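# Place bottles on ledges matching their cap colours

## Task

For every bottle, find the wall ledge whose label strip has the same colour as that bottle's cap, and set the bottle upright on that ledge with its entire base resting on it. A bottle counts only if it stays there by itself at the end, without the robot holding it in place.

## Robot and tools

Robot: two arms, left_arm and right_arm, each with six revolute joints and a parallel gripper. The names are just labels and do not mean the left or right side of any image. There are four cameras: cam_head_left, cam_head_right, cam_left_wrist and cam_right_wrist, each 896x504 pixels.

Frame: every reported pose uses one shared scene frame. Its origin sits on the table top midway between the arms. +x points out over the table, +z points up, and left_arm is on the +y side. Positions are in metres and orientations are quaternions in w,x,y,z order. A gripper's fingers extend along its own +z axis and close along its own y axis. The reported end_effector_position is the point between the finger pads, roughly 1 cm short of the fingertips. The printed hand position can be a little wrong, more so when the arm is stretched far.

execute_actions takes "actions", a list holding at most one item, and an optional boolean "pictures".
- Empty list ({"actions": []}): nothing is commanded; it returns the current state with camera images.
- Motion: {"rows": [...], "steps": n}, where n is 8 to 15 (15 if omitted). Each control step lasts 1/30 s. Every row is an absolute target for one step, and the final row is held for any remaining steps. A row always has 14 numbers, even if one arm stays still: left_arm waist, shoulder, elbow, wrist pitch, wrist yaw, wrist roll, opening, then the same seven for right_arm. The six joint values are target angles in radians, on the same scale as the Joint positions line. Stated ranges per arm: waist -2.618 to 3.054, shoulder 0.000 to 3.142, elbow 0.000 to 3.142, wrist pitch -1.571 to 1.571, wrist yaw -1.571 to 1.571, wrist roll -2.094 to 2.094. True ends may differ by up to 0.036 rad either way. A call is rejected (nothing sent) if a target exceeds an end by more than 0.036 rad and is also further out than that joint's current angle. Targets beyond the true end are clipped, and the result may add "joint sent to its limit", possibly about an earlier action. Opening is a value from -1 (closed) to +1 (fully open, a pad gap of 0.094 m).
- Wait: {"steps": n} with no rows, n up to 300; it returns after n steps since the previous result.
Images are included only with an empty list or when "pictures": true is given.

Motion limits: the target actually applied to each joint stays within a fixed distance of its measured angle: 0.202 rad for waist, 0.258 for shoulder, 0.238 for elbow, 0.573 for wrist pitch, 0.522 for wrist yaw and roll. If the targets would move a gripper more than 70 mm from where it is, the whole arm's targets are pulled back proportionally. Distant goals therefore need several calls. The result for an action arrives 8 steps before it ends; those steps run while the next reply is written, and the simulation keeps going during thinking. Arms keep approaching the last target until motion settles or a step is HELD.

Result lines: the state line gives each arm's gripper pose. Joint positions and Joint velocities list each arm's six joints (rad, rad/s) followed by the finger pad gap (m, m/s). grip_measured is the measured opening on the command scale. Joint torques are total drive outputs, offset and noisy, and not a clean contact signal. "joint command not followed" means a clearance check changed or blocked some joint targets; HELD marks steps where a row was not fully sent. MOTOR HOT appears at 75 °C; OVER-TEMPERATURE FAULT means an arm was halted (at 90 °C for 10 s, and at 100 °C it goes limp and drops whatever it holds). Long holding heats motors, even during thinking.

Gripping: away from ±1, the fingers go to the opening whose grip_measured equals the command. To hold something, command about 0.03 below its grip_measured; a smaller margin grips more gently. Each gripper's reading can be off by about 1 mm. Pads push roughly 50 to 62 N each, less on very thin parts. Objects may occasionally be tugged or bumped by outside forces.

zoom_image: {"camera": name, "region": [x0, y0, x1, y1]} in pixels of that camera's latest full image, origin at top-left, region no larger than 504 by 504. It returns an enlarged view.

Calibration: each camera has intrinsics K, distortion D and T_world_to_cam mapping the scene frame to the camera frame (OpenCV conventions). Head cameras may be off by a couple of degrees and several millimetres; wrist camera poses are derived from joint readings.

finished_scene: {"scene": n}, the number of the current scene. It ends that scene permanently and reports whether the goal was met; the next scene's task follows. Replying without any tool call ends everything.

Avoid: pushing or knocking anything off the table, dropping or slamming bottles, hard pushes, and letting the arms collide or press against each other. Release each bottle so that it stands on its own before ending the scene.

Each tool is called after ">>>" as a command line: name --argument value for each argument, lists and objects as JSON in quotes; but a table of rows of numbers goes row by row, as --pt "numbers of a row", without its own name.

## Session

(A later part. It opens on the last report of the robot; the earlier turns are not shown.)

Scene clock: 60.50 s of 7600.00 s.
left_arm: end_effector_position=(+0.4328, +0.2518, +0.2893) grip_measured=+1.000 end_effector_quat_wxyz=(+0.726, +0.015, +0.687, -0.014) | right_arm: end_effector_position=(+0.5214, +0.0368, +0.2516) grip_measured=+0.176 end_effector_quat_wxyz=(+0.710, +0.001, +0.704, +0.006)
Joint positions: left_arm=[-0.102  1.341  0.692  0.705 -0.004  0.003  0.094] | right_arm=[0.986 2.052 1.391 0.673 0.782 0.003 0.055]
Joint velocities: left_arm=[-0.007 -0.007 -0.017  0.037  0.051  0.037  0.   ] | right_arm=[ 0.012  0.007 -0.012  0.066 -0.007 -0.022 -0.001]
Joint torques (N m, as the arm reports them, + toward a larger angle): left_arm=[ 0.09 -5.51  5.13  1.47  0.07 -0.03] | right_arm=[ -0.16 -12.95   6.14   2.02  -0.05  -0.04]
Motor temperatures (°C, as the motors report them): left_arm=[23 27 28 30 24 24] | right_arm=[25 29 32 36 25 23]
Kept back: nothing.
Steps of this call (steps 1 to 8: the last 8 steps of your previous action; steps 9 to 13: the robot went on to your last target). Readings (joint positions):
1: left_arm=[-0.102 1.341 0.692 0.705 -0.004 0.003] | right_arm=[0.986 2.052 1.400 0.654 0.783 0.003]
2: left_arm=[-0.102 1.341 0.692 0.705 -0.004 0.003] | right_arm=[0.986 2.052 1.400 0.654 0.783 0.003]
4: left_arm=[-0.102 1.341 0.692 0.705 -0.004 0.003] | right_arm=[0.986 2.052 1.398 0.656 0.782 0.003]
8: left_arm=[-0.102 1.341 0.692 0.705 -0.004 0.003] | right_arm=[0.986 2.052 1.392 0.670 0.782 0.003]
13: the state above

>>> execute_actions --actions '[{"rows": [[-0.1,1.315,0.68,0.694,0,0,1,0.986,2.04,1.382,0.688,0.782,0,0.15],[-0.1,1.315,0.68,0.694,0,0,1,0.986,2.04,1.386,0.682,0.782,0,0.17],[-0.1,1.315,0.68,0.694,0,0,1,0.986,2.04,1.386,0.68,0.782,0,0.2],[-0.1,1.315,0.68,0.694,0,0,1,0.986,2.04,1.386,0.68,0.782,0,0.24],[-0.1,1.315,0.68,0.694,0,0,1,0.986,2.036,1.386,0.68,0.782,0,0.3],[-0.1,1.315,0.68,0.694,0,0,1,0.986,2.032,1.386,0.68,0.782,0,0.38],[-0.1,1.315,0.68,0.694,0,0,1,0.986,2.028,1.386,0.68,0.782,0,0.47],[-0.1,1.315,0.68,0.694,0,0,1,0.988,2.024,1.384,0.68,0.785,0,0.55],[-0.1,1.315,0.68,0.694,0,0,1,0.988,2.02,1.382,0.68,0.788,0,0.58],[-0.1,1.315,0.68,0.694,0,0,1,0.99,2.016,1.38,0.68,0.79,0,0.58]], "steps": 10}]'

>>> execute_actions --actions '[{"rows": [[-0.1,1.315,0.68,0.694,0,0,1,0.991,2.011,1.378,0.68,0.797,0,0.58],[-0.1,1.315,0.68,0.694,0,0,1,0.993,2.007,1.374,0.68,0.803,0,0.58],[-0.1,1.315,0.68,0.694,0,0,1,0.997,2.0,1.366,0.681,0.81,0,0.58],[-0.1,1.315,0.68,0.694,0,0,1,1.002,1.991,1.356,0.682,0.818,0,0.58],[-0.1,1.315,0.68,0.694,0,0,1,1.008,1.98,1.343,0.683,0.828,0,0.58],[-0.1,1.315,0.68,0.694,0,0,1,1.016,1.967,1.328,0.684,0.838,0,0.58],[-0.1,1.315,0.68,0.694,0,0,1,1.025,1.953,1.312,0.685,0.85,0,0.58],[-0.1,1.315,0.68,0.694,0,0,1,1.035,1.938,1.294,0.687,0.862,0,0.58],[-0.1,1.315,0.68,0.694,0,0,1,1.046,1.922,1.276,0.688,0.874,0,0.58],[-0.1,1.315,0.68,0.694,0,0,1,1.057,1.907,1.258,0.69,0.886,0,0.58]], "steps": 10}]'

>>> execute_actions --actions '[{"rows": [[-0.1,1.315,0.68,0.694,0,0,1,1.068,1.891,1.241,0.692,0.898,0,0.58],[-0.1,1.315,0.68,0.694,0,0,1,1.08,1.877,1.224,0.693,0.909,0,0.58],[-0.1,1.315,0.68,0.694,0,0,1,1.091,1.864,1.209,0.695,0.919,0,0.58],[-0.1,1.315,0.68,0.694,0,0,1,1.102,1.851,1.195,0.696,0.928,0,0.58],[-0.1,1.315,0.68,0.694,0,0,1,1.111,1.841,1.183,0.697,0.935,0,0.58],[-0.1,1.315,0.68,0.694,0,0,1,1.119,1.832,1.173,0.698,0.941,0,0.58],[-0.1,1.315,0.68,0.694,0,0,1,1.126,1.825,1.164,0.699,0.944,0,0.58],[-0.1,1.315,0.68,0.694,0,0,1,1.131,1.82,1.159,0.7,0.945,0,0.58],[-0.1,1.315,0.68,0.694,0,0,1,1.134,1.817,1.155,0.7,0.945,0,0.58],[-0.1,1.315,0.68,0.694,0,0,1,1.135,1.816,1.154,0.7,0.945,0,0.58]], "steps": 10}]'

>>> execute_actions --actions '[{"steps": 12}]' --pictures true

Scene clock: 62.73 s of 7600.00 s.
left_arm: end_effector_position=(+0.4328, +0.2518, +0.2893) grip_measured=+1.000 end_effector_quat_wxyz=(+0.726, +0.015, +0.687, -0.014) | right_arm: end_effector_position=(+0.5213, +0.0368, +0.2515) grip_measured=+0.182 end_effector_quat_wxyz=(+0.710, +0.001, +0.704, +0.006)
Joint positions: left_arm=[-0.102  1.341  0.692  0.705 -0.004  0.003  0.094] | right_arm=[0.986 2.052 1.39  0.673 0.782 0.003 0.056]
Joint velocities: left_arm=[-0.022 -0.007  0.007  0.051  0.022 -0.051  0.   ] | right_arm=[-0.012 -0.012 -0.007  0.007  0.022  0.051  0.005]
Joint torques (N m, as the arm reports them, + toward a larger angle): left_arm=[ 0.09 -5.51  5.13  1.47  0.07 -0.03] | right_arm=[  0.04 -12.88   7.11   1.88  -0.03  -0.06]
Motor temperatures (°C, as the motors report them): left_arm=[23 27 28 30 24 24] | right_arm=[25 30 31 36 25 23]
Steps of this call (steps 1 to 30: the robot went on to your last target; steps 31 to 65: nothing new was sent; steps 66 to 67: the first 2 steps of this action). Readings (joint positions):
66: left_arm=[-0.102 1.341 0.692 0.705 -0.004 0.003] | right_arm=[0.986 2.052 1.390 0.673 0.782 0.003]
67: the state above

Scene clock: 63.07 s of 7600.00 s.
left_arm: end_effector_position=(+0.4328, +0.2518, +0.2893) grip_measured=+1.000 end_effector_quat_wxyz=(+0.726, +0.015, +0.687, -0.014) | right_arm: end_effector_position=(+0.5208, +0.0357, +0.2553) grip_measured=+0.578 end_effector_quat_wxyz=(+0.712, +0.004, +0.702, +0.008)
Joint positions: left_arm=[-0.102  1.341  0.692  0.705 -0.004  0.003  0.094] | right_arm=[0.986 2.047 1.39  0.677 0.785 0.003 0.074]
Joint velocities: left_arm=[-0.022 -0.002 -0.007 -0.007 -0.007 -0.007  0.   ] | right_arm=[ 0.012 -0.081 -0.017 -0.066  0.095  0.022  0.001]
Joint torques (N m, as the arm reports them, + toward a larger angle): left_arm=[ 0.09 -5.5   5.13  1.47  0.07 -0.03] | right_arm=[  0.54 -14.38   6.06   1.81   0.06  -0.05]
Motor temperatures (°C, as the motors report them): left_arm=[23 27 28 30 24 24] | right_arm=[25 30 31 36 25 23]
Steps of this call (steps 1 to 8: the last 8 steps of your previous action; steps 9 to 10: the first 2 steps of this action). Readings (joint positions):
9: left_arm=[-0.102 1.341 0.692 0.705 -0.004 0.003] | right_arm=[0.986 2.049 1.390 0.677 0.783 0.003]
10: the state above

Scene clock: 63.40 s of 7600.00 s.
left_arm: end_effector_position=(+0.4328, +0.2518, +0.2893) grip_measured=+1.000 end_effector_quat_wxyz=(+0.726, +0.015, +0.687, -0.014) | right_arm: end_effector_position=(+0.4830, +0.0280, +0.2705) grip_measured=+0.579 end_effector_quat_wxyz=(+0.714, +0.013, +0.700, +0.005)
Joint positions: left_arm=[-0.102  1.341  0.692  0.705 -0.004  0.003  0.094] | right_arm=[1.044 1.925 1.271 0.685 0.86  0.003 0.074]
Joint velocities: left_arm=[ 0.012  0.002  0.007 -0.051  0.022 -0.051  0.   ] | right_arm=[ 0.388 -0.442 -0.486  0.007  0.315  0.037 -0.   ]
Joint torques (N m, as the arm reports them, + toward a larger angle): left_arm=[ 0.08 -5.51  5.13  1.47  0.07 -0.03] | right_arm=[  1.19 -12.39   5.97   1.78   0.01  -0.04]
Motor temperatures (°C, as the motors report them): left_arm=[23 27 28 30 24 24] | right_arm=[25 30 31 36 25 23]
Steps of this call (steps 1 to 8: the last 8 steps of your previous action; steps 9 to 10: the first 2 steps of this action). Readings (joint positions):
9: left_arm=[-0.102 1.341 0.692 0.705 -0.004 0.003] | right_arm=[1.030 1.940 1.288 0.684 0.849 0.003]
10: the state above

Scene clock: 63.80 s of 7600.00 s.
left_arm: end_effector_position=(+0.4328, +0.2518, +0.2893) grip_measured=+1.000 end_effector_quat_wxyz=(+0.726, +0.015, +0.687, -0.014) | right_arm: end_effector_position=(+0.4412, +0.0348, +0.2771) grip_measured=+0.579 end_effector_quat_wxyz=(+0.715, +0.011, +0.699, +0.013)
Joint positions: left_arm=[-0.102  1.341  0.692  0.705 -0.004  0.003  0.094] | right_arm=[1.131 1.836 1.175 0.699 0.931 0.003 0.074]
Joint velocities: left_arm=[-0.007 -0.012 -0.022  0.037 -0.037 -0.051  0.   ] | right_arm=[-0.012  0.007 -0.022 -0.022  0.066 -0.037  0.   ]
Joint torques (N m, as the arm reports them, + toward a larger angle): left_arm=[ 0.08 -5.51  5.12  1.47  0.07 -0.02] | right_arm=[  0.38 -11.41   5.57   1.7    0.05  -0.05]
Motor temperatures (°C, as the motors report them): left_arm=[23 27 28 30 24 24] | right_arm=[25 30 31 36 25 23]
Kept back: nothing.
Steps of this call (steps 1 to 8: the last 8 steps of your previous action; steps 9 to 12: the robot went on to your last target). Readings (joint positions):
1: left_arm=[-0.102 1.341 0.692 0.705 -0.004 0.003] | right_arm=[1.057 1.910 1.254 0.686 0.870 0.003]
2: left_arm=[-0.102 1.341 0.692 0.705 -0.004 0.003] | right_arm=[1.071 1.896 1.238 0.688 0.880 0.003]
4: left_arm=[-0.102 1.341 0.692 0.705 -0.004 0.003] | right_arm=[1.097 1.870 1.211 0.691 0.898 0.003]
8: left_arm=[-0.102 1.341 0.692 0.705 -0.004 0.003] | right_arm=[1.128 1.840 1.180 0.697 0.921 0.003]
12: the state above
camera_calibration (this result's frames):
cam_left_wrist: T_world_to_cam=[[-0.0534781, -0.983708, 0.171638, 0.218374], [-0.53786, -0.116443, -0.834954, 0.524593], [0.841336, -0.136969, -0.52287, -0.0934192], [0, 0, 0, 1]] pos_world=[0.372433, 0.263106, 0.351683]
cam_right_wrist: T_world_to_cam=[[0.0116222, -0.993999, -0.108774, 0.0559529], [-0.613364, 0.0788252, -0.785857, 0.520708], [0.789715, 0.0758515, -0.608767, -0.0620721], [0, 0, 0, 1]] pos_world=[0.367752, 0.0192805, 0.3775]

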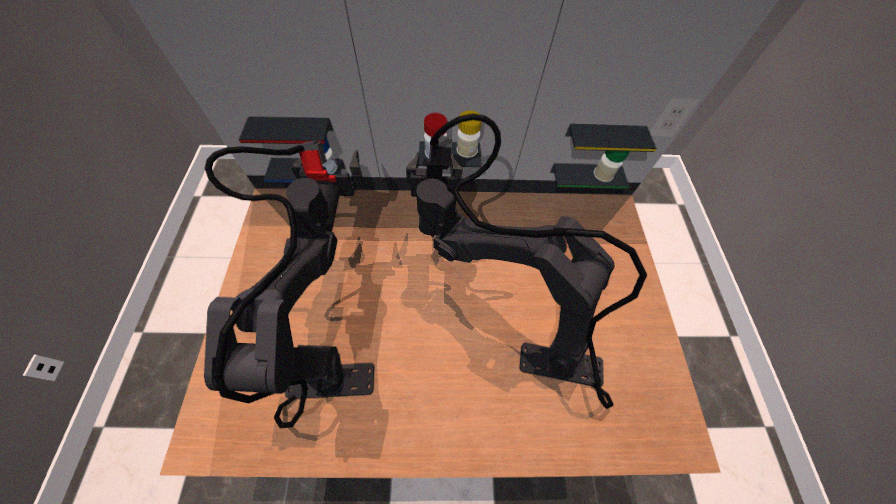

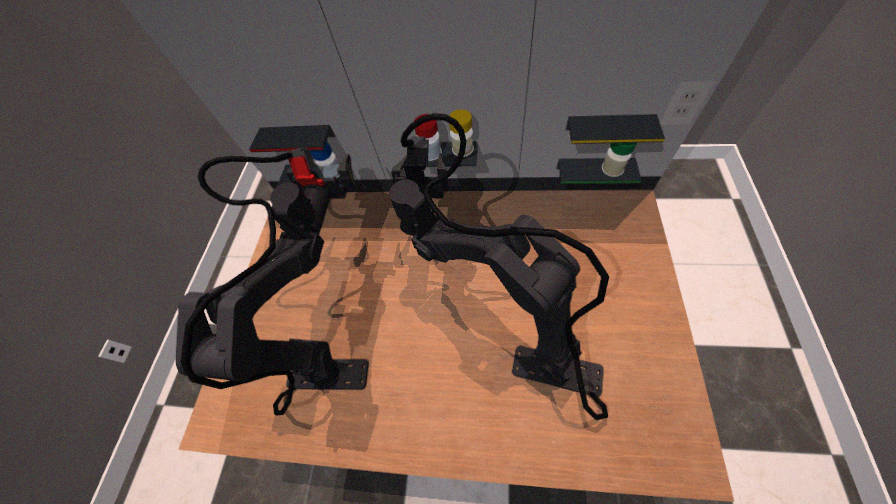

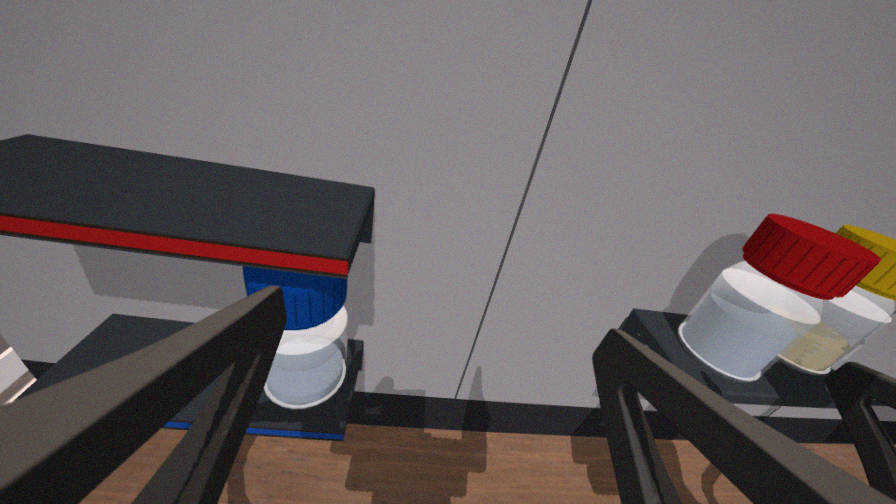

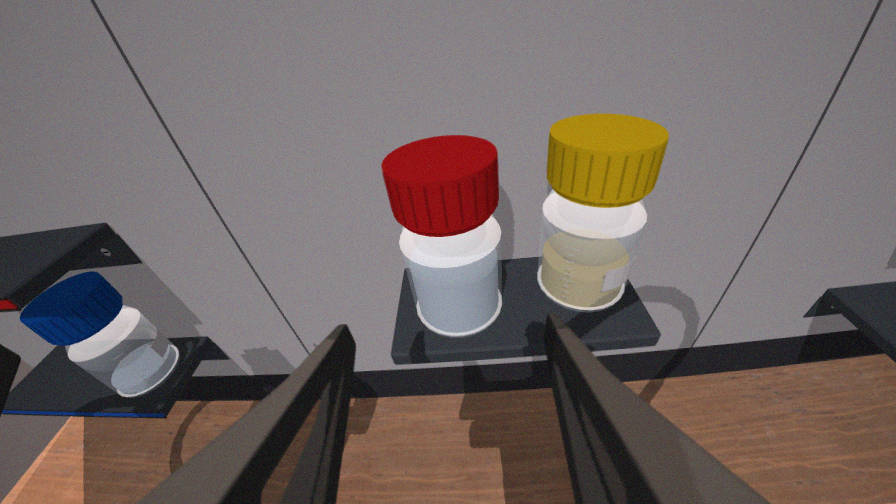

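>>> execute_actions --actions '[{"rows": [[-0.1,1.315,0.68,0.694,0,0,1,1.131,1.812,1.149,0.701,0.93,0,0.6],[-0.1,1.315,0.68,0.694,0,0,1,1.119,1.8,1.134,0.702,0.89,0,0.62],[-0.1,1.315,0.68,0.694,0,0,1,1.101,1.78,1.11,0.705,0.846,0,0.65],[-0.1,1.315,0.68,0.694,0,0,1,1.076,1.754,1.078,0.708,0.796,0,0.65],[-0.1,1.315,0.68,0.694,0,0,1,1.046,1.722,1.04,0.713,0.74,0,0.65],[-0.1,1.315,0.68,0.694,0,0,1,1.012,1.687,0.997,0.718,0.682,0,0.65],[-0.1,1.315,0.68,0.694,0,0,1,0.978,1.651,0.952,0.723,0.623,0,0.65],[-0.1,1.315,0.68,0.694,0,0,1,0.943,1.614,0.907,0.727,0.567,0,0.65],[-0.1,1.315,0.68,0.694,0,0,1,0.909,1.579,0.864,0.732,0.517,0,0.65],[-0.1,1.315,0.68,0.694,0,0,1,0.879,1.547,0.826,0.737,0.475,0,0.65],[-0.1,1.315,0.68,0.694,0,0,1,0.854,1.521,0.794,0.74,0.444,0,0.65],[-0.1,1.315,0.68,0.694,0,0,1,0.836,1.502,0.77,0.743,0.425,0,0.65],[-0.1,1.315,0.68,0.694,0,0,1,0.824,1.489,0.755,0.745,0.418,0,0.65],[-0.1,1.315,0.68,0.694,0,0,1,0.82,1.485,0.75,0.745,0.418,0,0.65]], "steps": 15}]'

>>> execute_actions --actions '[{"steps": 18}]' --pictures true

Scene clock: 65.67 s of 7600.00 s.
left_arm: end_effector_position=(+0.4328, +0.2518, +0.2892) grip_measured=+1.000 end_effector_quat_wxyz=(+0.726, +0.015, +0.687, -0.014) | right_arm: end_effector_position=(+0.4412, +0.0126, +0.2663) grip_measured=+0.649 end_effector_quat_wxyz=(+0.707, -0.030, +0.706, +0.033)
Joint positions: left_arm=[-0.102  1.341  0.692  0.704 -0.004  0.003  0.094] | right_arm=[1.068 1.741 1.037 0.705 0.783 0.003 0.077]
Joint velocities: left_arm=[-0.002  0.012 -0.007 -0.095  0.007  0.066  0.   ] | right_arm=[-0.847 -0.935 -1.179  0.066 -1.136 -0.007  0.   ]
Joint torques (N m, as the arm reports them, + toward a larger angle): left_arm=[ 0.08 -5.51  5.12  1.47  0.07 -0.03] | right_arm=[ -3.28 -11.64   6.17   1.92   0.21  -0.06]
Motor temperatures (°C, as the motors report them): left_arm=[23 27 28 30 24 24] | right_arm=[25 30 31 35 25 23]
Steps of this call (steps 1 to 30: the robot went on to your last target; steps 31 to 49: nothing new was sent; steps 50 to 56: the first 7 steps of this action). Readings (joint positions):
50: left_arm=[-0.102 1.341 0.692 0.705 -0.004 0.003] | right_arm=[1.131 1.836 1.173 0.699 0.938 0.003]
51: left_arm=[-0.102 1.341 0.692 0.705 -0.004 0.003] | right_arm=[1.131 1.834 1.170 0.701 0.931 0.003]
53: left_arm=[-0.102 1.341 0.692 0.704 -0.004 0.003] | right_arm=[1.124 1.815 1.139 0.702 0.892 0.003]
56: the state above

Scene clock: 66.27 s of 7600.00 s.
left_arm: end_effector_position=(+0.4328, +0.2518, +0.2892) grip_measured=+1.000 end_effector_quat_wxyz=(+0.726, +0.015, +0.687, -0.014) | right_arm: end_effector_position=(+0.4471, -0.0771, +0.2661) grip_measured=+0.649 end_effector_quat_wxyz=(+0.708, -0.061, +0.701, +0.067)
Joint positions: left_arm=[-0.102  1.341  0.692  0.704 -0.004  0.003  0.094] | right_arm=[0.812 1.499 0.77  0.741 0.435 0.003 0.077]
Joint velocities: left_arm=[-0.007  0.002 -0.017 -0.007 -0.007 -0.066  0.   ] | right_arm=[-0.017 -0.002  0.017 -0.022 -0.095 -0.022  0.   ]
Joint torques (N m, as the arm reports them, + toward a larger angle): left_arm=[ 0.08 -5.5   5.12  1.47  0.07 -0.03] | right_arm=[ 0.67 -7.64  5.68  1.96 -0.08 -0.04]
Motor temperatures (°C, as the motors report them): left_arm=[23 27 28 30 24 24] | right_arm=[25 30 31 35 25 23]
Kept back: nothing.
Steps of this call (steps 1 to 8: the last 8 steps of your previous action; steps 9 to 18: the robot went on to your last target). Readings (joint positions):
1: left_arm=[-0.102 1.341 0.692 0.704 -0.004 0.003] | right_arm=[1.033 1.707 0.995 0.707 0.739 0.003]
2: left_arm=[-0.102 1.341 0.692 0.704 -0.004 0.003] | right_arm=[0.993 1.671 0.952 0.710 0.696 0.003]
4: left_arm=[-0.102 1.341 0.692 0.704 -0.004 0.003] | right_arm=[0.908 1.598 0.870 0.716 0.617 0.003]
8: left_arm=[-0.102 1.341 0.692 0.704 -0.004 0.003] | right_arm=[0.813 1.506 0.776 0.733 0.520 0.003]
18: the state above
camera_calibration (this result's frames):
cam_left_wrist: T_world_to_cam=[[-0.0534127, -0.983711, 0.171641, 0.218362], [-0.538178, -0.116429, -0.834751, 0.524592], [0.841137, -0.13696, -0.523193, -0.0932958], [0, 0, 0, 1]] pos_world=[0.372462, 0.263105, 0.351612]
cam_right_wrist: T_world_to_cam=[[0.186017, -0.979024, -0.0831195, -0.140208], [-0.623501, -0.0522384, -0.780075, 0.51744], [0.759371, 0.196933, -0.62014, -0.0390342], [0, 0, 0, 1]] pos_world=[0.378347, -0.102549, 0.367782]

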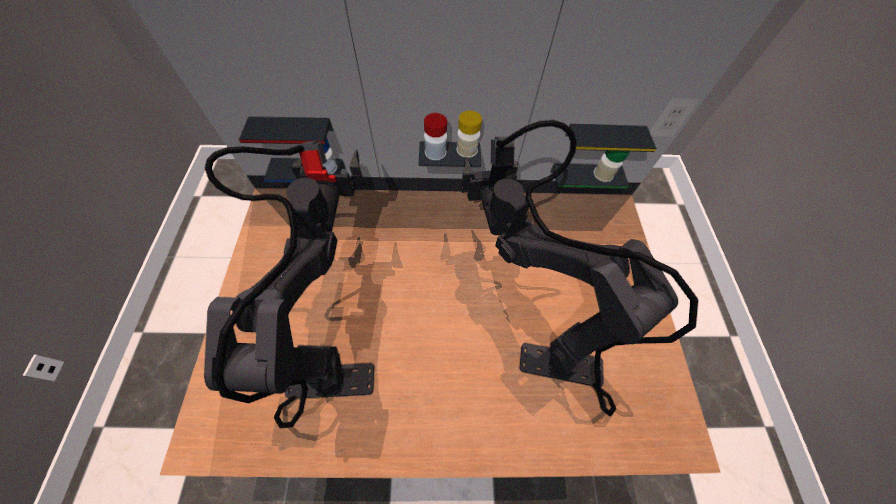

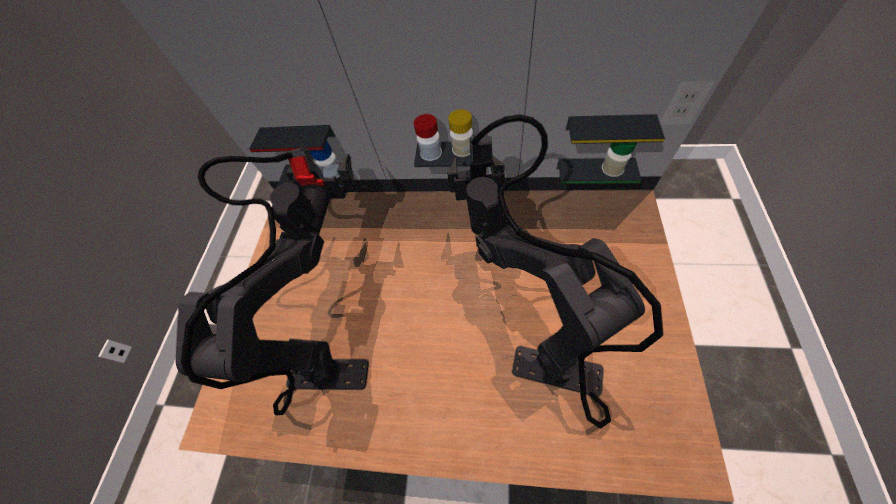

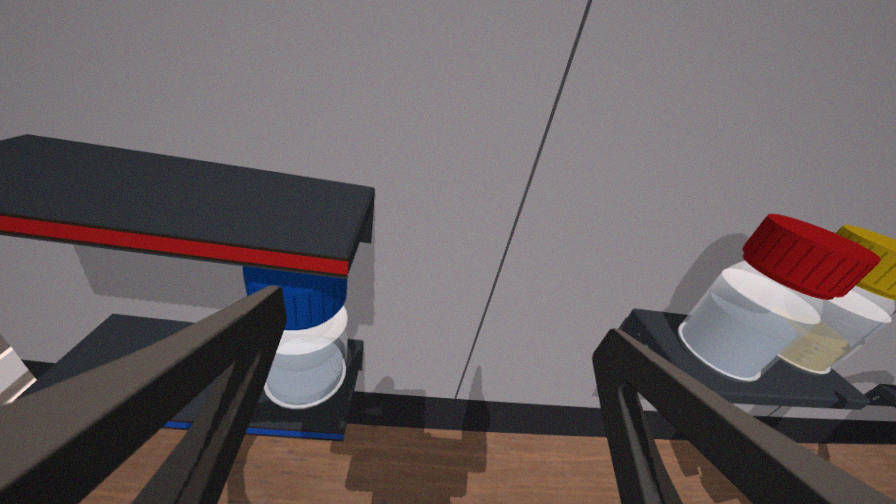

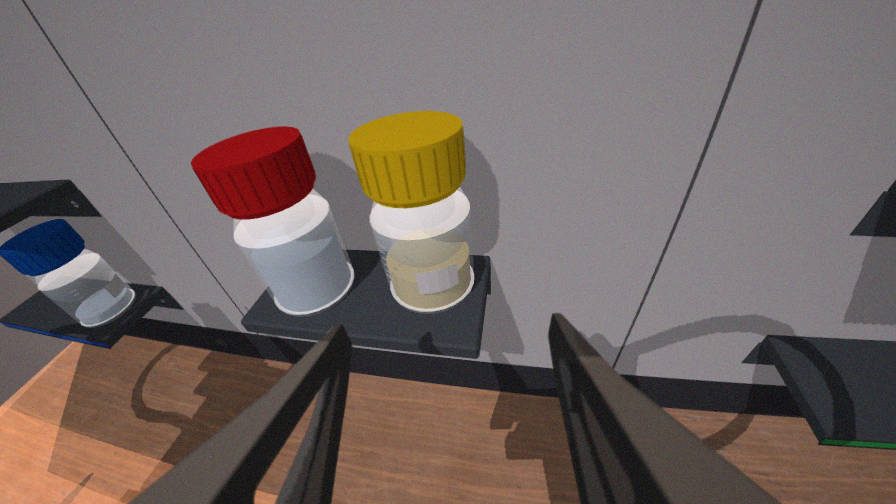

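>>> execute_actions --actions '[]'

Scene clock: 67.57 s of 7600.00 s.
left_arm: end_effector_position=(+0.4328, +0.2518, +0.2892) grip_measured=+1.000 end_effector_quat_wxyz=(+0.726, +0.015, +0.687, -0.014) | right_arm: end_effector_position=(+0.4468, -0.0753, +0.2661) grip_measured=+0.649 end_effector_quat_wxyz=(+0.707, -0.064, +0.700, +0.070)
Joint positions: left_arm=[-0.102  1.341  0.692  0.704 -0.004  0.003  0.094] | right_arm=[0.812 1.499 0.77  0.741 0.425 0.003 0.077]
Joint velocities: left_arm=[-0.002  0.007 -0.017 -0.066 -0.125  0.007  0.   ] | right_arm=[-0.027 -0.012 -0.002  0.007 -0.022 -0.007  0.001]
Joint torques (N m, as the arm reports them, + toward a larger angle): left_arm=[ 0.09 -5.51  5.12  1.47  0.07 -0.03] | right_arm=[ 0.66 -7.66  5.7   1.98 -0.07 -0.05]
Motor temperatures (°C, as the motors report them): left_arm=[23 27 28 30 24 24] | right_arm=[25 30 31 35 25 23]
Kept back: nothing.
Steps of this call (steps 1 to 30: the robot went on to your last target; steps 31 to 39: nothing new was sent). Readings (joint positions):
1: left_arm=[-0.102 1.341 0.692 0.704 -0.004 0.003] | right_arm=[0.812 1.499 0.770 0.741 0.433 0.003]
2: left_arm=[-0.102 1.341 0.692 0.704 -0.004 0.003] | right_arm=[0.812 1.499 0.770 0.741 0.431 0.003]
4: left_arm=[-0.102 1.341 0.692 0.704 -0.004 0.003] | right_arm=[0.812 1.499 0.770 0.741 0.429 0.003]
8: left_arm=[-0.102 1.341 0.692 0.704 -0.004 0.003] | right_arm=[0.812 1.499 0.770 0.741 0.427 0.003]
39: the state above
All arms were judged still, so your last target was given up. Only a new action makes them travel on or press farther. Fingers that are still opening or closing keep moving.
camera_calibration (this result's frames):
cam_left_wrist: T_world_to_cam=[[-0.0534127, -0.983711, 0.171641, 0.218362], [-0.538178, -0.116429, -0.834751, 0.524592], [0.841137, -0.13696, -0.523193, -0.0932958], [0, 0, 0, 1]] pos_world=[0.372462, 0.263105, 0.351612]
cam_right_wrist: T_world_to_cam=[[0.195723, -0.977139, -0.0830144, -0.142668], [-0.6229, -0.0584928, -0.780112, 0.516604], [0.757422, 0.204396, -0.620108, -0.0376984], [0, 0, 0, 1]] pos_world=[0.378269, -0.101483, 0.367788]

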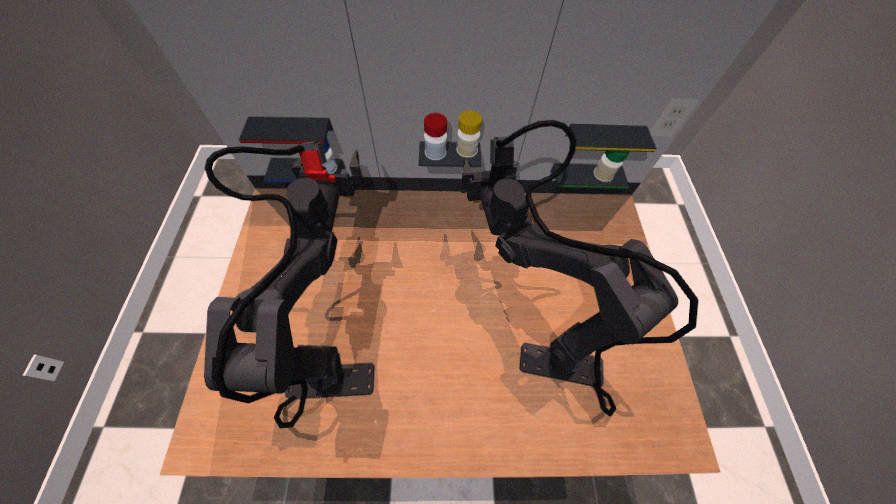

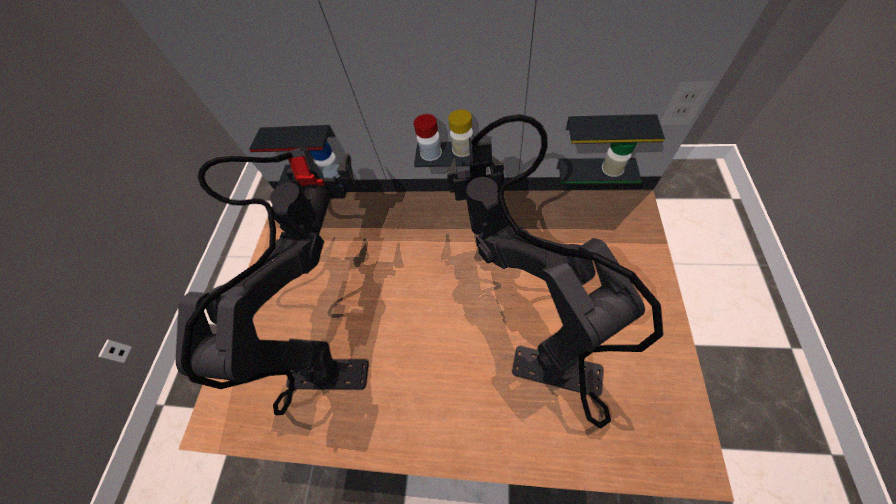

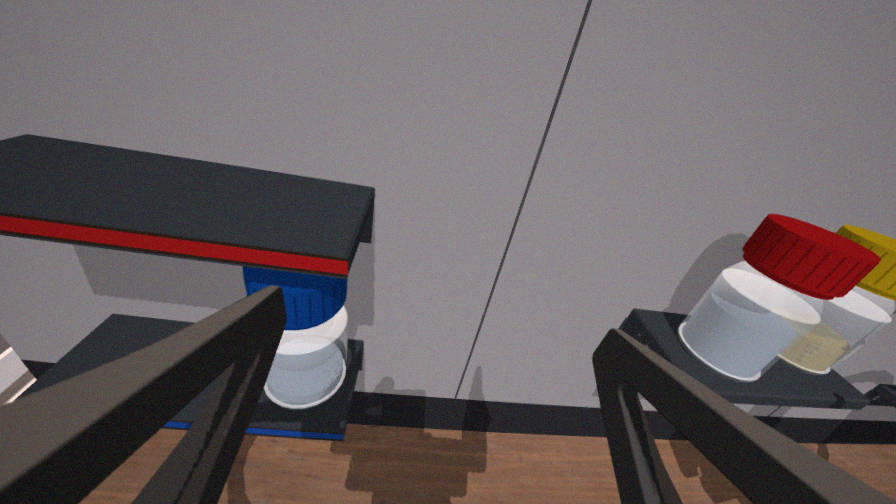

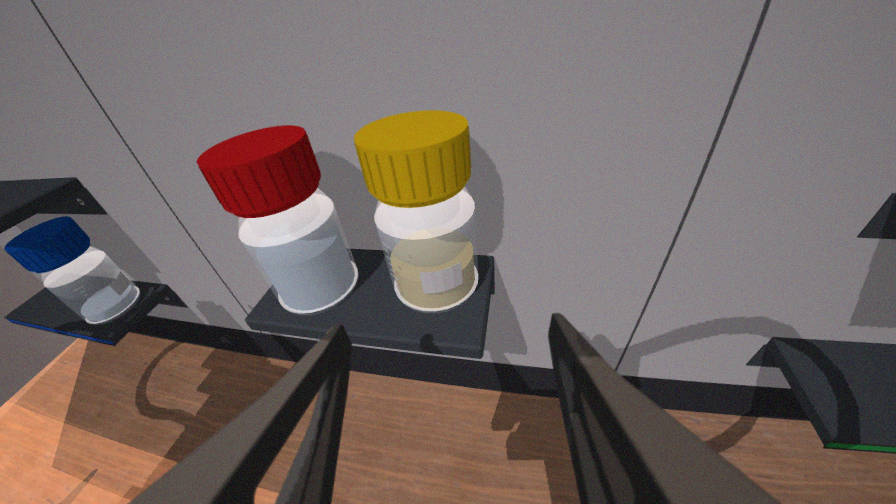

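>>> execute_actions --actions '[{"rows": [[-0.1,1.315,0.68,0.694,0,0,1,0.822,1.49,0.76,0.745,0.425,0,0.65],[-0.1,1.315,0.68,0.694,0,0,1,0.826,1.492,0.765,0.745,0.432,0,0.65],[-0.1,1.315,0.68,0.694,0,0,1,0.831,1.494,0.77,0.745,0.439,0,0.65],[-0.1,1.315,0.68,0.694,0,0,1,0.836,1.496,0.775,0.745,0.445,0,0.65],[-0.1,1.315,0.68,0.694,0,0,1,0.841,1.497,0.78,0.745,0.45,0,0.65],[-0.1,1.315,0.68,0.694,0,0,1,0.845,1.498,0.78,0.745,0.452,0,0.65],[-0.1,1.315,0.68,0.694,0,0,1,0.848,1.498,0.78,0.745,0.452,0,0.65]], "steps": 15}]'

>>> execute_actions --actions '[{"steps": 15}]' --pictures true

Scene clock: 69.00 s of 7600.00 s.
left_arm: end_effector_position=(+0.4328, +0.2518, +0.2892) grip_measured=+1.000 end_effector_quat_wxyz=(+0.726, +0.015, +0.687, -0.014) | right_arm: end_effector_position=(+0.4439, -0.0709, +0.2662) grip_measured=+0.649 end_effector_quat_wxyz=(+0.707, -0.066, +0.700, +0.072)
Joint positions: left_arm=[-0.102  1.341  0.692  0.704 -0.004  0.003  0.094] | right_arm=[0.828 1.499 0.77  0.741 0.437 0.003 0.077]
Joint velocities: left_arm=[ 0.007 -0.027 -0.012 -0.051 -0.007  0.007  0.   ] | right_arm=[ 0.134 -0.012  0.007 -0.081  0.066  0.037 -0.001]
Joint torques (N m, as the arm reports them, + toward a larger angle): left_arm=[ 0.09 -5.51  5.12  1.47  0.07 -0.02] | right_arm=[ 0.9  -6.71  8.41  1.98  0.05 -0.05]
Motor temperatures (°C, as the motors report them): left_arm=[23 27 28 30 24 24] | right_arm=[25 30 30 35 25 23]
Steps of this call (steps 1 to 36: nothing new was sent; steps 37 to 43: the first 7 steps of this action). Readings (joint positions):
37: left_arm=[-0.102 1.341 0.692 0.704 -0.004 0.003] | right_arm=[0.812 1.499 0.770 0.741 0.425 0.003]
38: left_arm=[-0.102 1.341 0.692 0.704 -0.004 0.003] | right_arm=[0.812 1.499 0.770 0.741 0.425 0.003]
40: left_arm=[-0.102 1.341 0.692 0.704 -0.004 0.003] | right_arm=[0.815 1.499 0.770 0.741 0.429 0.003]
43: the state above

Scene clock: 69.50 s of 7600.00 s.
left_arm: end_effector_position=(+0.4328, +0.2518, +0.2892) grip_measured=+1.000 end_effector_quat_wxyz=(+0.726, +0.015, +0.687, -0.014) | right_arm: end_effector_position=(+0.4419, -0.0677, +0.2662) grip_measured=+0.649 end_effector_quat_wxyz=(+0.707, -0.067, +0.700, +0.073)
Joint positions: left_arm=[-0.102  1.341  0.692  0.704 -0.004  0.003  0.094] | right_arm=[0.839 1.499 0.77  0.741 0.444 0.003 0.077]
Joint velocities: left_arm=[-0.002  0.002  0.012 -0.037 -0.022 -0.022  0.   ] | right_arm=[-0.002 -0.007 -0.012 -0.037 -0.051 -0.022 -0.   ]
Joint torques (N m, as the arm reports them, + toward a larger angle): left_arm=[ 0.08 -5.51  5.13  1.47  0.07 -0.02] | right_arm=[ 0.81 -6.69  8.45  1.97  0.04 -0.06]
Motor temperatures (°C, as the motors report them): left_arm=[23 27 28 30 24 24] | right_arm=[25 30 30 35 25 23]
Kept back: nothing.
Steps of this call (steps 1 to 8: the last 8 steps of your previous action; steps 9 to 15: the robot went on to your last target). Readings (joint positions):
1: left_arm=[-0.102 1.341 0.692 0.704 -0.004 0.003] | right_arm=[0.833 1.499 0.770 0.741 0.438 0.003]
2: left_arm=[-0.102 1.341 0.692 0.704 -0.004 0.003] | right_arm=[0.836 1.499 0.770 0.741 0.439 0.003]
4: left_arm=[-0.102 1.341 0.692 0.704 -0.004 0.003] | right_arm=[0.839 1.499 0.770 0.741 0.440 0.003]
8: left_arm=[-0.102 1.341 0.692 0.704 -0.004 0.003] | right_arm=[0.839 1.499 0.770 0.741 0.443 0.003]
15: the state above
camera_calibration (this result's frames):
cam_left_wrist: T_world_to_cam=[[-0.0534127, -0.983711, 0.171641, 0.218362], [-0.538178, -0.116429, -0.834751, 0.524592], [0.841137, -0.13696, -0.523193, -0.0932958], [0, 0, 0, 1]] pos_world=[0.372462, 0.263105, 0.351612]
cam_right_wrist: T_world_to_cam=[[0.202816, -0.97566, -0.0833812, -0.137211], [-0.622326, -0.0626858, -0.780244, 0.513553], [0.756026, 0.210136, -0.619892, -0.0345529], [0, 0, 0, 1]] pos_world=[0.373549, -0.0944185, 0.367837]

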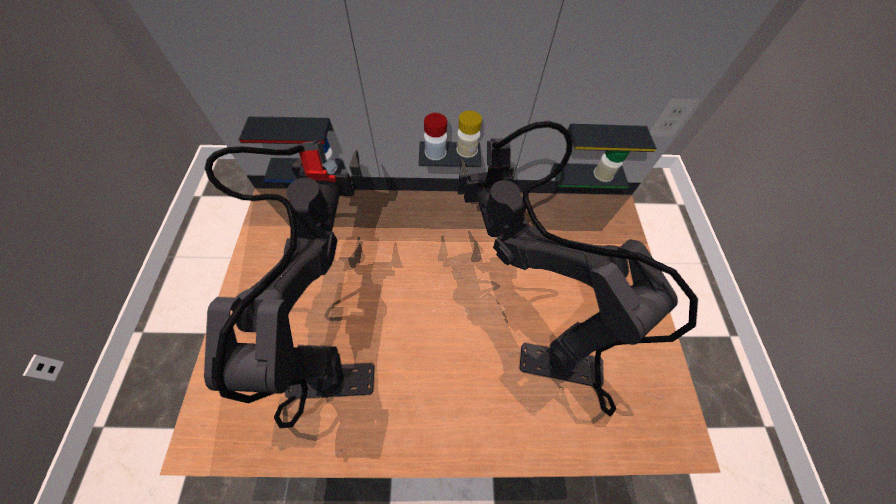

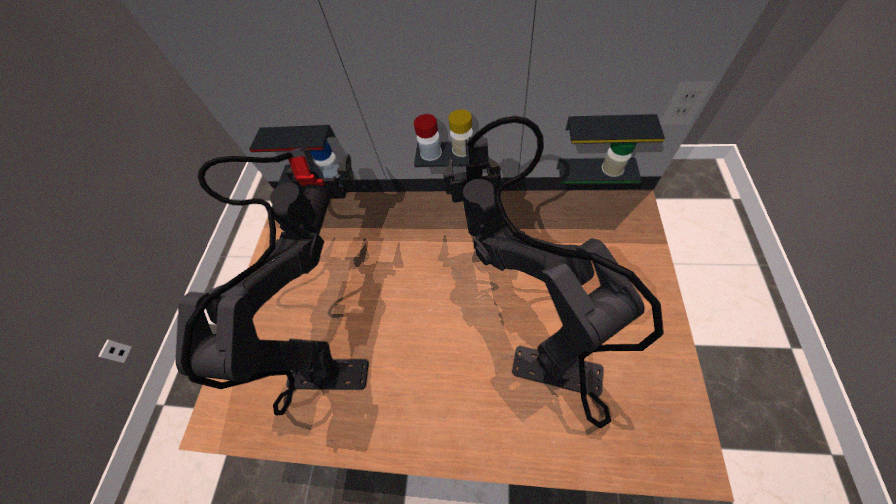

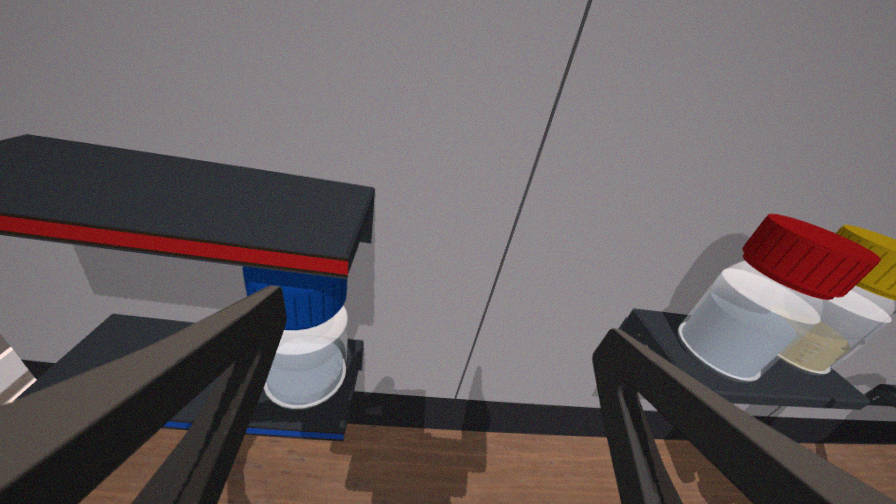

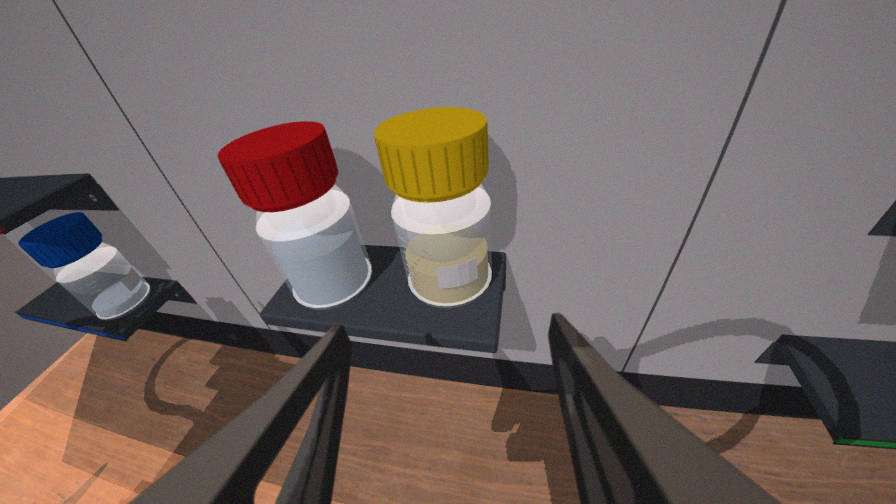

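>>> execute_actions --actions '[{"rows": [[-0.1,1.315,0.68,0.694,0,0,1,0.840,1.499,0.786,0.745,0.436,0,0.65],[-0.1,1.315,0.68,0.694,0,0,1,0.837,1.503,0.795,0.745,0.430,0,0.65],[-0.1,1.315,0.68,0.694,0,0,1,0.835,1.509,0.802,0.745,0.426,0,0.65],[-0.1,1.315,0.68,0.694,0,0,1,0.832,1.518,0.811,0.744,0.422,0,0.65],[-0.1,1.315,0.68,0.694,0,0,1,0.829,1.528,0.822,0.744,0.417,0,0.65],[-0.1,1.315,0.68,0.694,0,0,1,0.824,1.541,0.835,0.743,0.411,0,0.65],[-0.1,1.315,0.68,0.694,0,0,1,0.819,1.555,0.851,0.743,0.406,0,0.65],[-0.1,1.315,0.68,0.694,0,0,1,0.814,1.571,0.868,0.742,0.400,0,0.65],[-0.1,1.315,0.68,0.694,0,0,1,0.808,1.588,0.886,0.741,0.393,0,0.65],[-0.1,1.315,0.68,0.694,0,0,1,0.802,1.606,0.905,0.741,0.387,0,0.65],[-0.1,1.315,0.68,0.694,0,0,1,0.795,1.625,0.925,0.740,0.381,0,0.65],[-0.1,1.315,0.68,0.694,0,0,1,0.788,1.644,0.945,0.739,0.374,0,0.65]], "steps": 12}]'

>>> execute_actions --actions '[{"rows": [[-0.1,1.315,0.68,0.694,0,0,1,0.782,1.663,0.965,0.738,0.368,0,0.65],[-0.1,1.315,0.68,0.694,0,0,1,0.775,1.682,0.985,0.737,0.362,0,0.65],[-0.1,1.315,0.68,0.694,0,0,1,0.769,1.700,1.004,0.737,0.357,0,0.65],[-0.1,1.315,0.68,0.694,0,0,1,0.763,1.717,1.022,0.736,0.352,0,0.65],[-0.1,1.315,0.68,0.694,0,0,1,0.758,1.733,1.039,0.735,0.348,0,0.65],[-0.1,1.315,0.68,0.694,0,0,1,0.753,1.747,1.055,0.735,0.345,0,0.65],[-0.1,1.315,0.68,0.694,0,0,1,0.748,1.760,1.068,0.734,0.342,0,0.65],[-0.1,1.315,0.68,0.694,0,0,1,0.745,1.770,1.079,0.734,0.340,0,0.65],[-0.1,1.315,0.68,0.694,0,0,1,0.742,1.779,1.088,0.733,0.339,0,0.65],[-0.1,1.315,0.68,0.694,0,0,1,0.740,1.785,1.095,0.733,0.338,0,0.65],[-0.1,1.315,0.68,0.694,0,0,1,0.739,1.789,1.099,0.733,0.338,0,0.65],[-0.1,1.315,0.68,0.694,0,0,1,0.738,1.790,1.100,0.733,0.338,0,0.65]], "steps": 15}]'

>>> execute_actions --actions '[{"steps": 14}]' --pictures true

Scene clock: 70.93 s of 7600.00 s.
left_arm: end_effector_position=(+0.4328, +0.2518, +0.2892) grip_measured=+1.000 end_effector_quat_wxyz=(+0.726, +0.015, +0.687, -0.014) | right_arm: end_effector_position=(+0.4417, -0.0668, +0.2662) grip_measured=+0.649 end_effector_quat_wxyz=(+0.707, -0.069, +0.700, +0.075)
Joint positions: left_arm=[-0.102  1.341  0.692  0.704 -0.004  0.003  0.094] | right_arm=[0.839 1.499 0.77  0.741 0.439 0.003 0.077]
Joint velocities: left_arm=[ 0.017 -0.002 -0.027 -0.066  0.022  0.037  0.   ] | right_arm=[ 0.007 -0.002 -0.007 -0.007 -0.081 -0.051 -0.   ]
Joint torques (N m, as the arm reports them, + toward a larger angle): left_arm=[ 0.07 -5.51  5.13  1.47  0.07 -0.03] | right_arm=[-0.53 -5.22 11.29  1.96 -0.07 -0.04]
Motor temperatures (°C, as the motors report them): left_arm=[23 27 28 30 24 24] | right_arm=[25 29 31 35 25 23]
Steps of this call (steps 1 to 15: the robot went on to your last target; steps 16 to 39: nothing new was sent; steps 40 to 43: the first 4 steps of this action). Readings (joint positions):
40: left_arm=[-0.102 1.341 0.692 0.704 -0.004 0.003] | right_arm=[0.839 1.499 0.770 0.741 0.444 0.003]
41: left_arm=[-0.102 1.341 0.692 0.704 -0.004 0.003] | right_arm=[0.839 1.499 0.770 0.741 0.443 0.003]
43: the state above

Scene clock: 71.43 s of 7600.00 s.
left_arm: end_effector_position=(+0.4328, +0.2518, +0.2892) grip_measured=+1.000 end_effector_quat_wxyz=(+0.726, +0.015, +0.687, -0.014) | right_arm: end_effector_position=(+0.5058, -0.0504, +0.2725) grip_measured=+0.649 end_effector_quat_wxyz=(+0.713, -0.066, +0.693, +0.078)
Joint positions: left_arm=[-0.102  1.341  0.692  0.704 -0.004  0.003  0.094] | right_arm=[0.767 1.727 1.016 0.743 0.367 0.003 0.077]
Joint velocities: left_arm=[-0.017  0.002 -0.012  0.066 -0.007  0.007  0.   ] | right_arm=[-0.164  0.452  0.422 -0.007 -0.11  -0.022 -0.   ]
Joint torques (N m, as the arm reports them, + toward a larger angle): left_arm=[ 0.09 -5.51  5.12  1.48  0.06 -0.02] | right_arm=[-0.93 -8.45  9.83  1.88 -0.07 -0.06]
Motor temperatures (°C, as the motors report them): left_arm=[23 27 28 30 24 24] | right_arm=[25 29 31 35 25 23]
Steps of this call (steps 1 to 8: the last 8 steps of your previous action; steps 9 to 15: the first 7 steps of this action). Readings (joint positions):
9: left_arm=[-0.102 1.341 0.692 0.704 -0.004 0.003] | right_arm=[0.807 1.617 0.906 0.743 0.398 0.003]
10: left_arm=[-0.102 1.341 0.692 0.704 -0.004 0.003] | right_arm=[0.799 1.636 0.926 0.743 0.393 0.003]
12: left_arm=[-0.102 1.341 0.692 0.704 -0.004 0.003] | right_arm=[0.785 1.675 0.965 0.743 0.382 0.003]
15: the state above

Scene clock: 71.90 s of 7600.00 s.
left_arm: end_effector_position=(+0.4328, +0.2518, +0.2892) grip_measured=+1.000 end_effector_quat_wxyz=(+0.726, +0.015, +0.687, -0.014) | right_arm: end_effector_position=(+0.5216, -0.0486, +0.2697) grip_measured=+0.649 end_effector_quat_wxyz=(+0.713, -0.067, +0.693, +0.078)
Joint positions: left_arm=[-0.102  1.341  0.692  0.704 -0.004  0.003  0.094] | right_arm=[0.748 1.782 1.071 0.743 0.346 0.003 0.077]
Joint velocities: left_arm=[-0.007 -0.027 -0.012 -0.066 -0.037 -0.007  0.   ] | right_arm=[-0.012 -0.002  0.012 -0.125 -0.037 -0.007 -0.   ]
Joint torques (N m, as the arm reports them, + toward a larger angle): left_arm=[ 0.09 -5.5   5.12  1.48  0.06 -0.03] | right_arm=[-0.76 -8.96 10.25  1.86 -0.11 -0.05]
Motor temperatures (°C, as the motors report them): left_arm=[23 27 28 30 24 24] | right_arm=[25 29 31 35 25 23]
Kept back: nothing.
Steps of this call (steps 1 to 8: the last 8 steps of your previous action; steps 9 to 14: the robot went on to your last target). Readings (joint positions):
1: left_arm=[-0.102 1.341 0.692 0.704 -0.004 0.003] | right_arm=[0.762 1.742 1.030 0.743 0.364 0.003]
2: left_arm=[-0.102 1.341 0.692 0.704 -0.004 0.003] | right_arm=[0.758 1.754 1.042 0.743 0.360 0.003]
4: left_arm=[-0.102 1.341 0.692 0.704 -0.004 0.003] | right_arm=[0.752 1.772 1.060 0.743 0.355 0.003]
8: left_arm=[-0.102 1.341 0.692 0.704 -0.004 0.003] | right_arm=[0.748 1.782 1.069 0.743 0.350 0.003]
14: the state above
camera_calibration (this result's frames):
cam_left_wrist: T_world_to_cam=[[-0.0534127, -0.983711, 0.171641, 0.218362], [-0.538178, -0.116429, -0.834751, 0.524592], [0.841137, -0.13696, -0.523193, -0.0932958], [0, 0, 0, 1]] pos_world=[0.372462, 0.263105, 0.351612]
cam_right_wrist: T_world_to_cam=[[0.211348, -0.973375, -0.0887337, -0.137273], [-0.608312, -0.0599343, -0.791432, 0.562959], [0.765042, 0.221245, -0.604782, -0.104895], [0, 0, 0, 1]] pos_world=[0.451716, -0.0766705, 0.369924]

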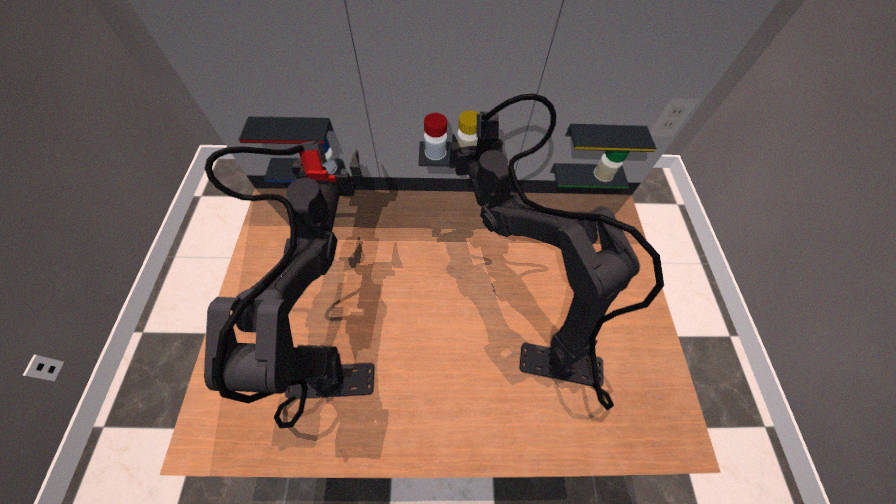

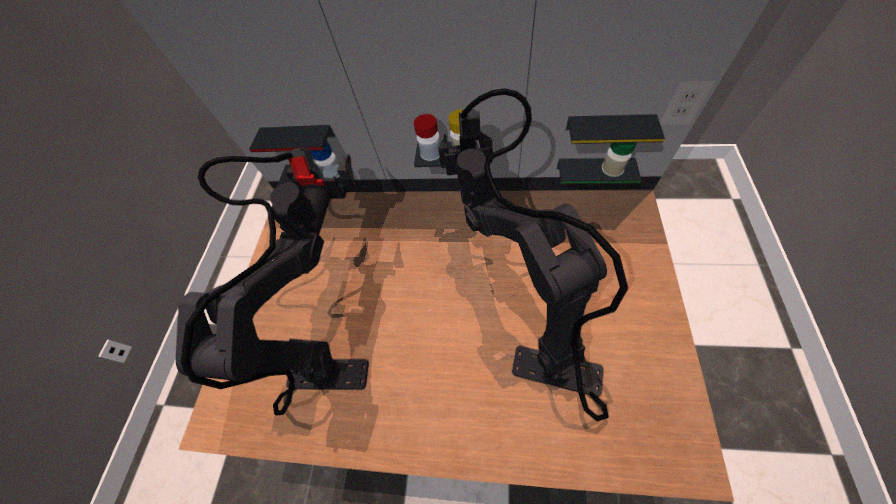

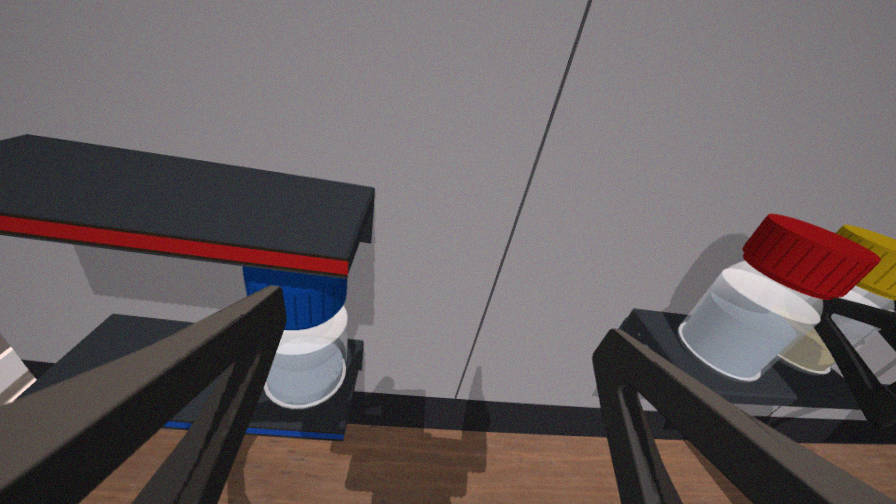

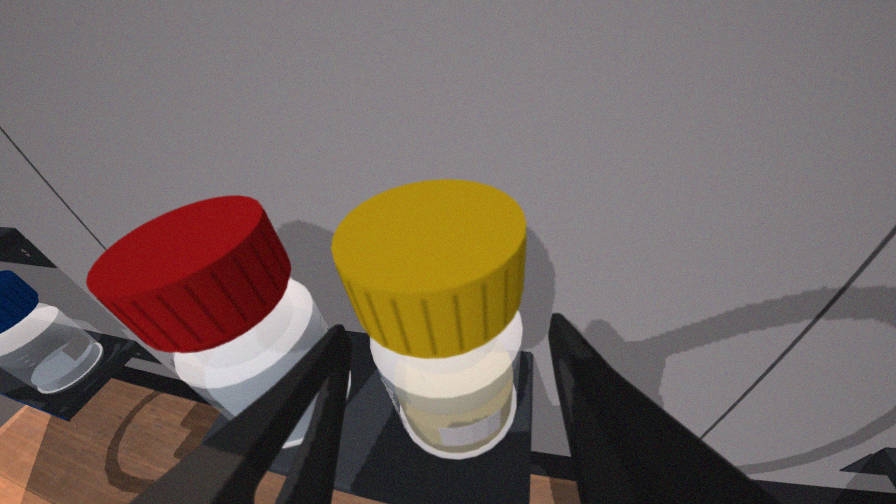

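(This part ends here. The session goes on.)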